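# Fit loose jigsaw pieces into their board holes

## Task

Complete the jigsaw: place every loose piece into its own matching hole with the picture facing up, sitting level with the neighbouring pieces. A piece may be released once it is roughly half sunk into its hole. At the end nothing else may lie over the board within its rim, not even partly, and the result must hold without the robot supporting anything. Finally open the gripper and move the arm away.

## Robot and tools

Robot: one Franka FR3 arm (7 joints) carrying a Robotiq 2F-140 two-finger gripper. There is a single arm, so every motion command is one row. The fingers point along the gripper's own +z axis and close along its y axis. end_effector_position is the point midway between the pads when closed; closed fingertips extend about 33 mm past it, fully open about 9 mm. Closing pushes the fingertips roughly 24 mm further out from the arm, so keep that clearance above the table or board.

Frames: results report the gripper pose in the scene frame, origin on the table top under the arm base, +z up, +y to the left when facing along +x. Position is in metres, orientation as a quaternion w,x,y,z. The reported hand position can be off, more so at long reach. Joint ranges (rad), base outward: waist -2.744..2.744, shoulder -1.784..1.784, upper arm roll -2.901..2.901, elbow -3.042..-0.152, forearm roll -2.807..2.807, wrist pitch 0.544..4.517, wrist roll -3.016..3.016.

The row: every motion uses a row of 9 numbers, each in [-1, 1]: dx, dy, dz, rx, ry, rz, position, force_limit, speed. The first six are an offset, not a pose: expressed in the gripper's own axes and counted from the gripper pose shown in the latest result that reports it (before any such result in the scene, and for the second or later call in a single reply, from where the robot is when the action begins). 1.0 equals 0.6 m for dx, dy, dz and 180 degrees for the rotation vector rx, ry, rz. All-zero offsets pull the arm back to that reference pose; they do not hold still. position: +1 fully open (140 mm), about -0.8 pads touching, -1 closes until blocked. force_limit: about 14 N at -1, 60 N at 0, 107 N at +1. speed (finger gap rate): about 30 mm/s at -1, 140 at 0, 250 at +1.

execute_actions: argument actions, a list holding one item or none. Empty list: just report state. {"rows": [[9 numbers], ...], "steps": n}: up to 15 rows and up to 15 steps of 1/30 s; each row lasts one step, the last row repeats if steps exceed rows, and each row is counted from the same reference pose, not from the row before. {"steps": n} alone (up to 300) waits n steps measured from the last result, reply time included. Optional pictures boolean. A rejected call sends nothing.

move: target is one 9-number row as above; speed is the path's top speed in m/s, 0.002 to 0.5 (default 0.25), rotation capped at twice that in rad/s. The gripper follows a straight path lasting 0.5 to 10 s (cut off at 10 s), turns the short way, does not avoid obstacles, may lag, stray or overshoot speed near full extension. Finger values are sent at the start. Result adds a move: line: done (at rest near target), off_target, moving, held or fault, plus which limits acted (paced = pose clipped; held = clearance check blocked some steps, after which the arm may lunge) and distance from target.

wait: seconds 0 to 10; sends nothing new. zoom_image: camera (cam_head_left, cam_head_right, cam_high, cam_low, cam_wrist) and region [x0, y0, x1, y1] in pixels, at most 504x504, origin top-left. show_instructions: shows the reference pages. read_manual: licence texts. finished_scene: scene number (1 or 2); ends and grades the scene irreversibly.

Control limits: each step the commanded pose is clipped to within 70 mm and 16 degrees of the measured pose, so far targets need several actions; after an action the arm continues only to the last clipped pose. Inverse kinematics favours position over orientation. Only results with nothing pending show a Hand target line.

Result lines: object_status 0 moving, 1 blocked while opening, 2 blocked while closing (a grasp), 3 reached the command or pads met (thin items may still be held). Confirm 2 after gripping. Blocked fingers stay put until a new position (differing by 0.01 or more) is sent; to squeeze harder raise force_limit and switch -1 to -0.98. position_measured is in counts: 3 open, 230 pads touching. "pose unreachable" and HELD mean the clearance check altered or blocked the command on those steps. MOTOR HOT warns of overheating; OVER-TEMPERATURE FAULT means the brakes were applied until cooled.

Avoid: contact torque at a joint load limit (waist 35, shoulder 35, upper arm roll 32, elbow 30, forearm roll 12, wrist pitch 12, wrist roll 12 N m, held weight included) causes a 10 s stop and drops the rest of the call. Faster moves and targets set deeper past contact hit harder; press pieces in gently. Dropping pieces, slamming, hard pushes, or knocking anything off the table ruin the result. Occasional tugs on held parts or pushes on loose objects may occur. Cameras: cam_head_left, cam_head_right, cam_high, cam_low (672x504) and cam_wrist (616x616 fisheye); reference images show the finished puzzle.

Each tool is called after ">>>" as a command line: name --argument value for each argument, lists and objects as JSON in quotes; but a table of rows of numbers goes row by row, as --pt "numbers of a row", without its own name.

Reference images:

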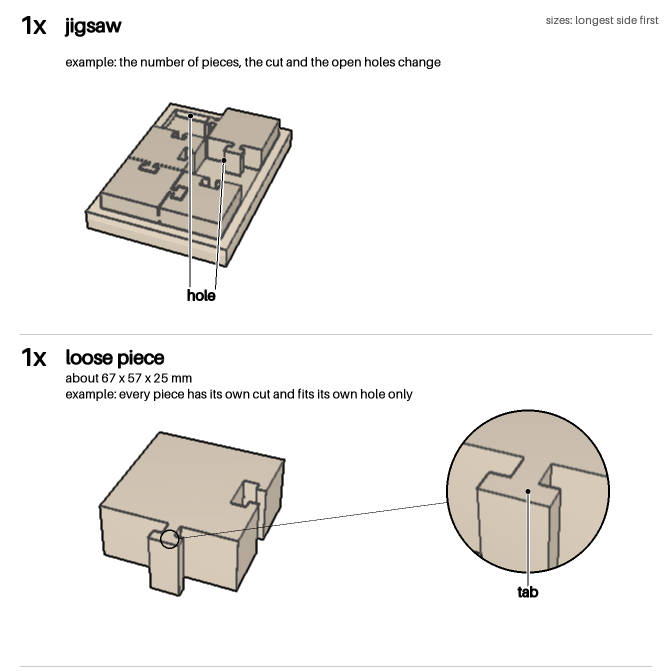

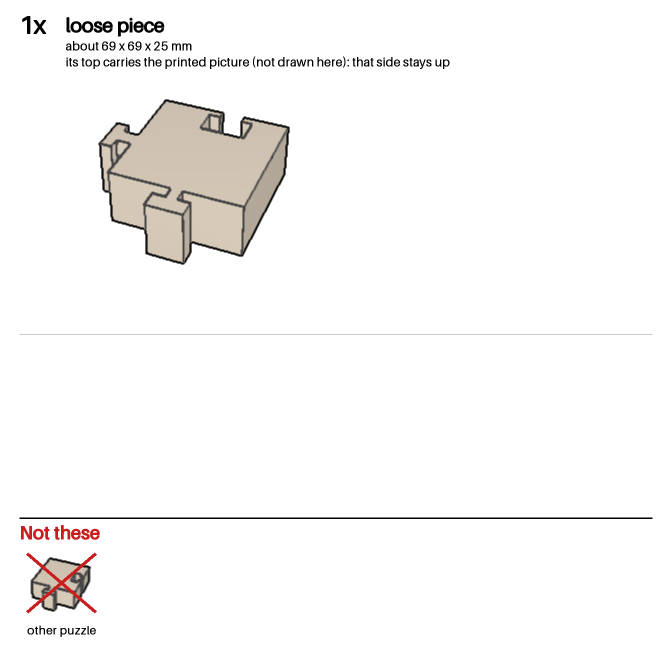

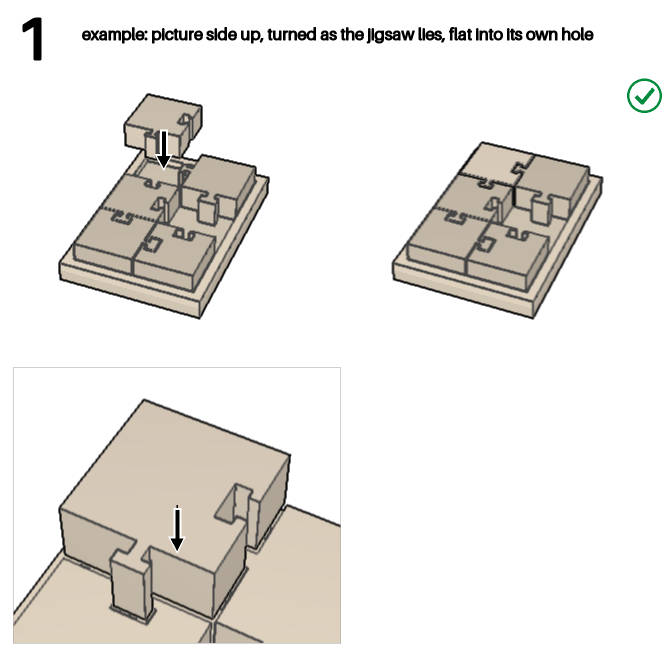

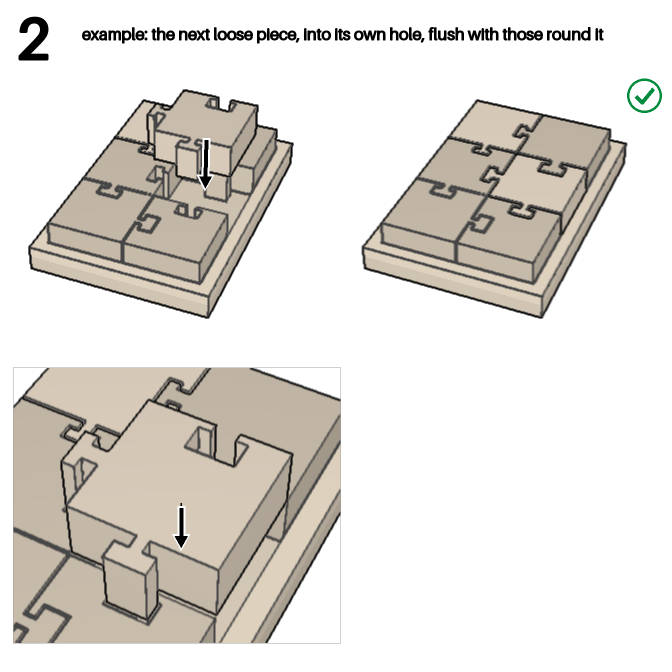

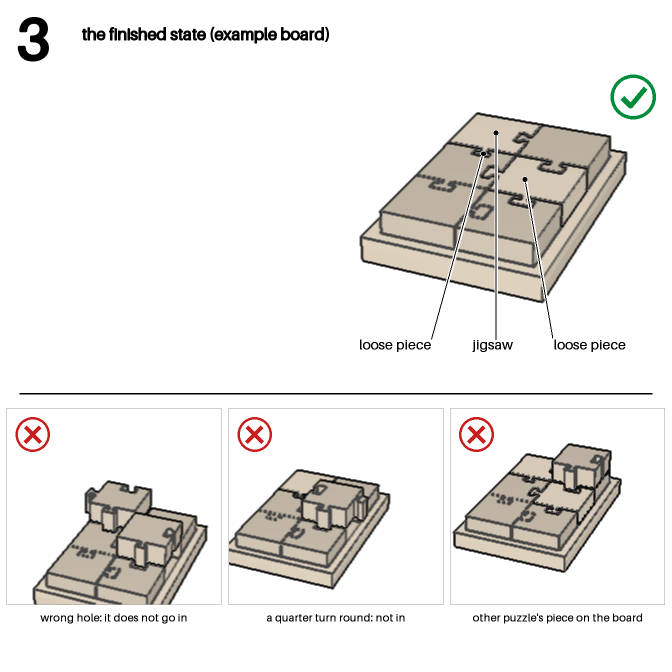

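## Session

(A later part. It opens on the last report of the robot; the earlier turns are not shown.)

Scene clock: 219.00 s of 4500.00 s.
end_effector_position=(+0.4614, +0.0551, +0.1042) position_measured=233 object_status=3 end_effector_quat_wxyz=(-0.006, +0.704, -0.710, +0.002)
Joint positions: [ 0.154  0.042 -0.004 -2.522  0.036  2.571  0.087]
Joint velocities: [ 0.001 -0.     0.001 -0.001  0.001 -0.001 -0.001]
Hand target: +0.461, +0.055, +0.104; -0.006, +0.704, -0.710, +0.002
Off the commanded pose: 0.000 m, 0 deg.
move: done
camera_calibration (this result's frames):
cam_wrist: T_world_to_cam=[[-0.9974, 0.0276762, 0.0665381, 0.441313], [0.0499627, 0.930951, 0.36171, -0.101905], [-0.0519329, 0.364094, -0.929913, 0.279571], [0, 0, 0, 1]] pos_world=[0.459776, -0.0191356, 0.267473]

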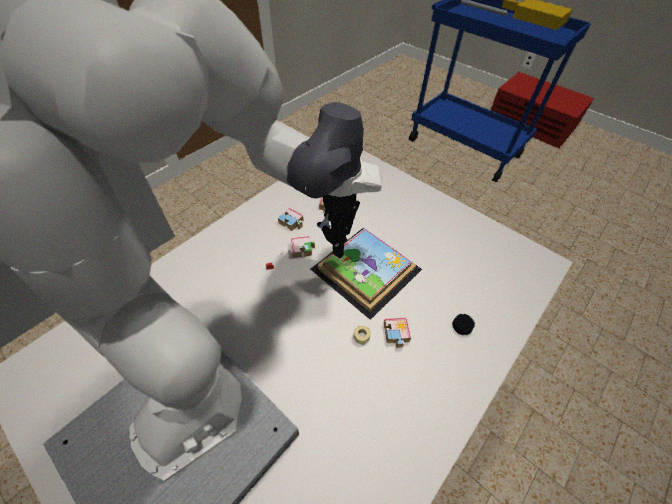

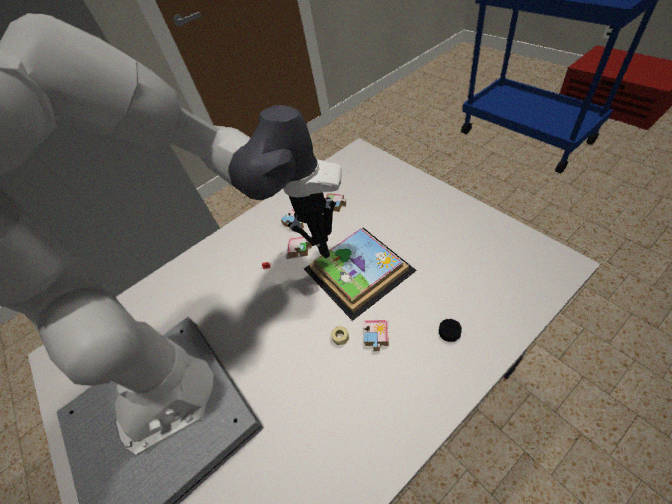

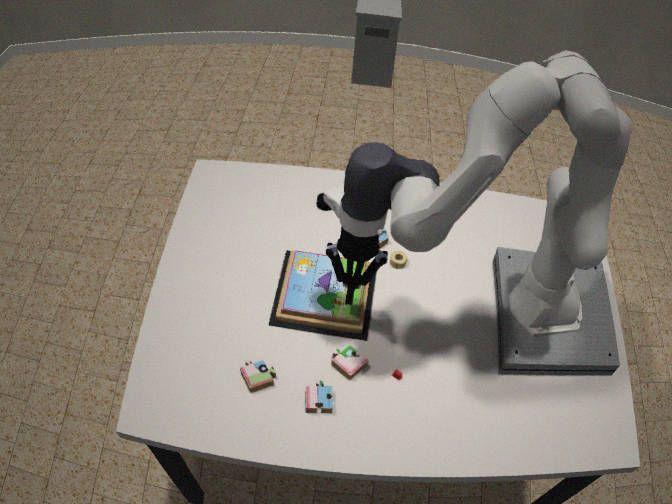

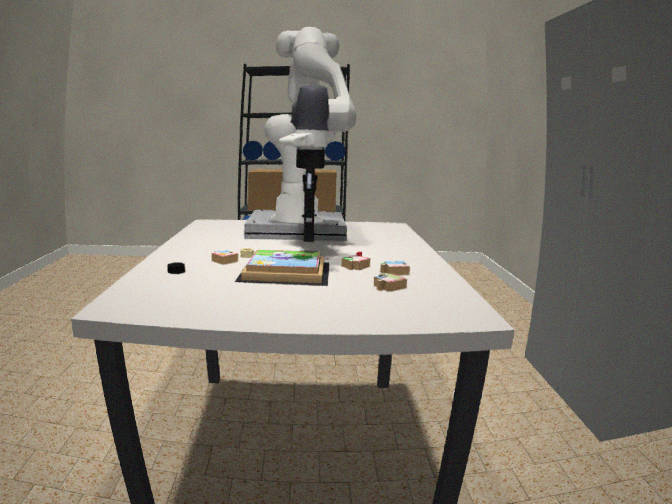

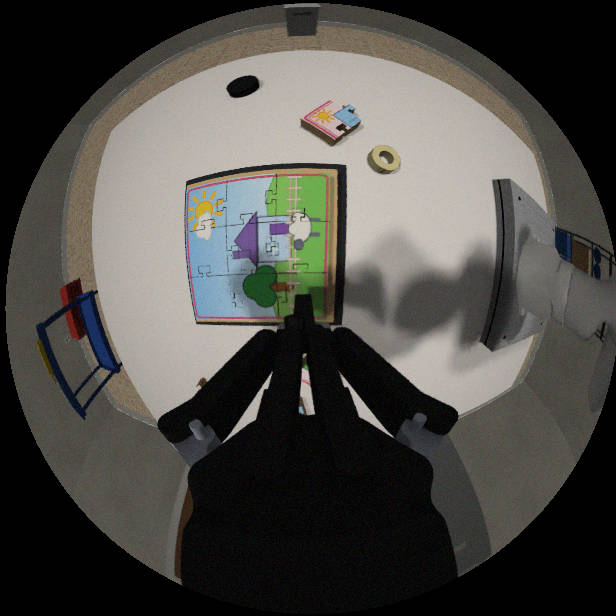

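>>> move --target '[-0.22,0,-0.15,0,0,0,-1,0,0]'

>>> zoom_image --camera "cam_head_right" --region '[290, 210, 430, 330]'

>>> zoom_image --camera "cam_low" --region '[230, 220, 350, 300]'

Scene clock: 228.53 s of 4500.00 s.
end_effector_position=(+0.4635, +0.1853, +0.1954) position_measured=233 object_status=3 end_effector_quat_wxyz=(-0.007, +0.709, -0.706, +0.003)
Joint positions: [ 0.28  -0.06   0.127 -2.354  0.033  2.31   0.341]
Joint velocities: [-0.001 -0.    -0.    -0.    -0.002 -0.007  0.034]
Hand target: +0.462, +0.186, +0.195; -0.005, +0.704, -0.710, +0.003
Off the commanded pose: 0.003 m, 1 deg.
After step 90, 5.03 s passed at rest.
move: done
camera_calibration (this result's frames):
cam_wrist: T_world_to_cam=[[-0.997889, 0.0160604, 0.0629242, 0.436834], [0.0379018, 0.930827, 0.36349, -0.250972], [-0.0527337, 0.365108, -0.92947, 0.317231], [0, 0, 0, 1]] pos_world=[0.462153, 0.110772, 0.358595]

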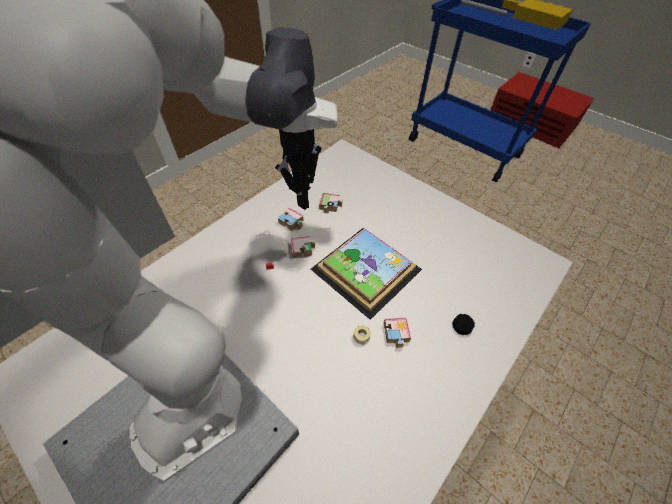

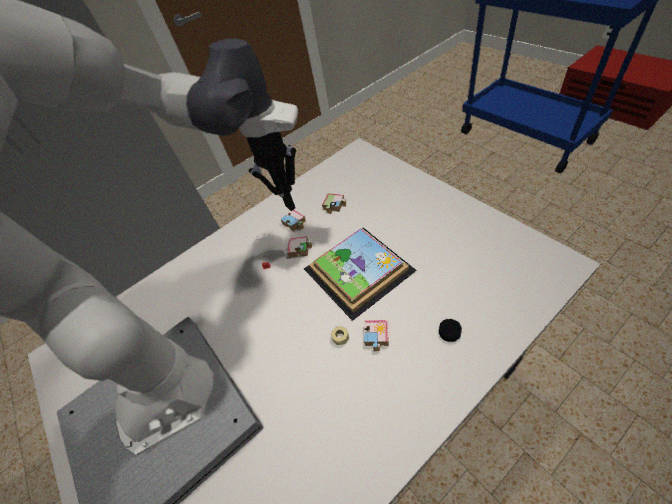

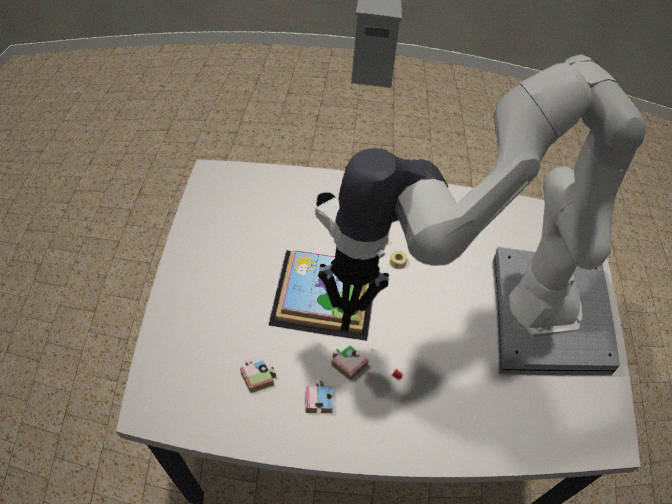

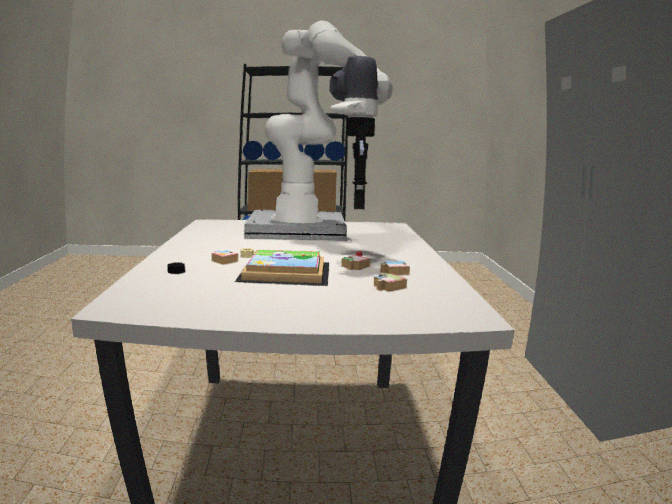

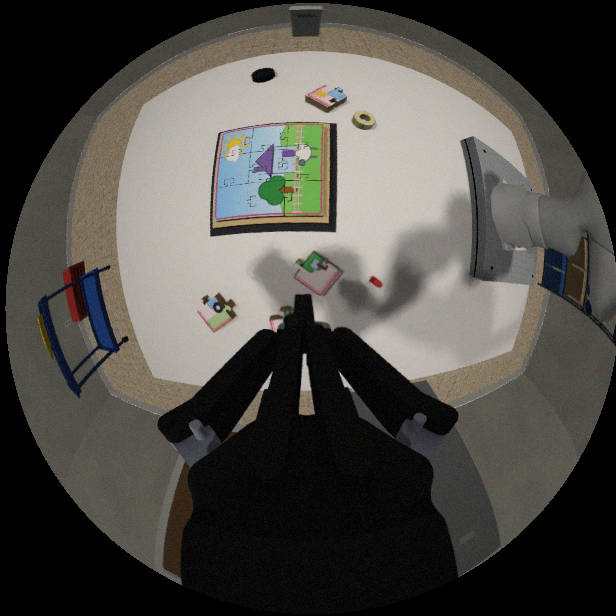

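Region (290, 210, 430, 330) of cam_head_right's 672x504 image, scaled by 3.600, with more detail than that image has; it fills the top 432 rows of this view, and the rest is white.

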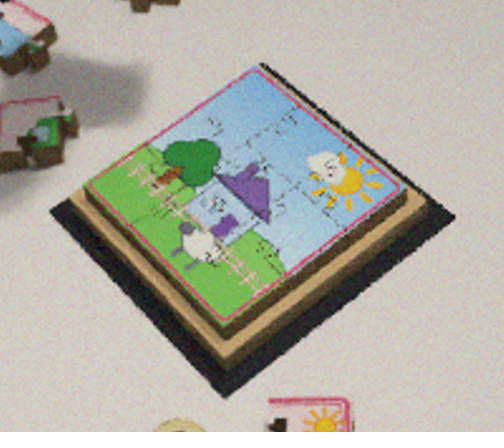

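Region (230, 220, 350, 300) of cam_low's 672x504 image, scaled by 4.200, with more detail than that image has.

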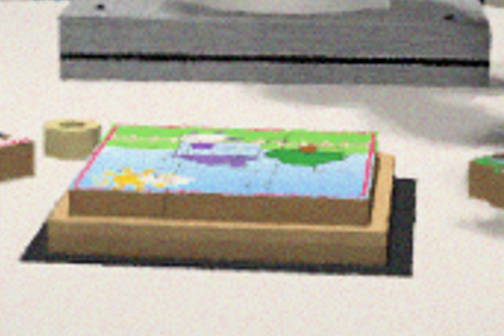

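Flush.

>>> finished_scene --scene 1

The scene is finished: the task was done.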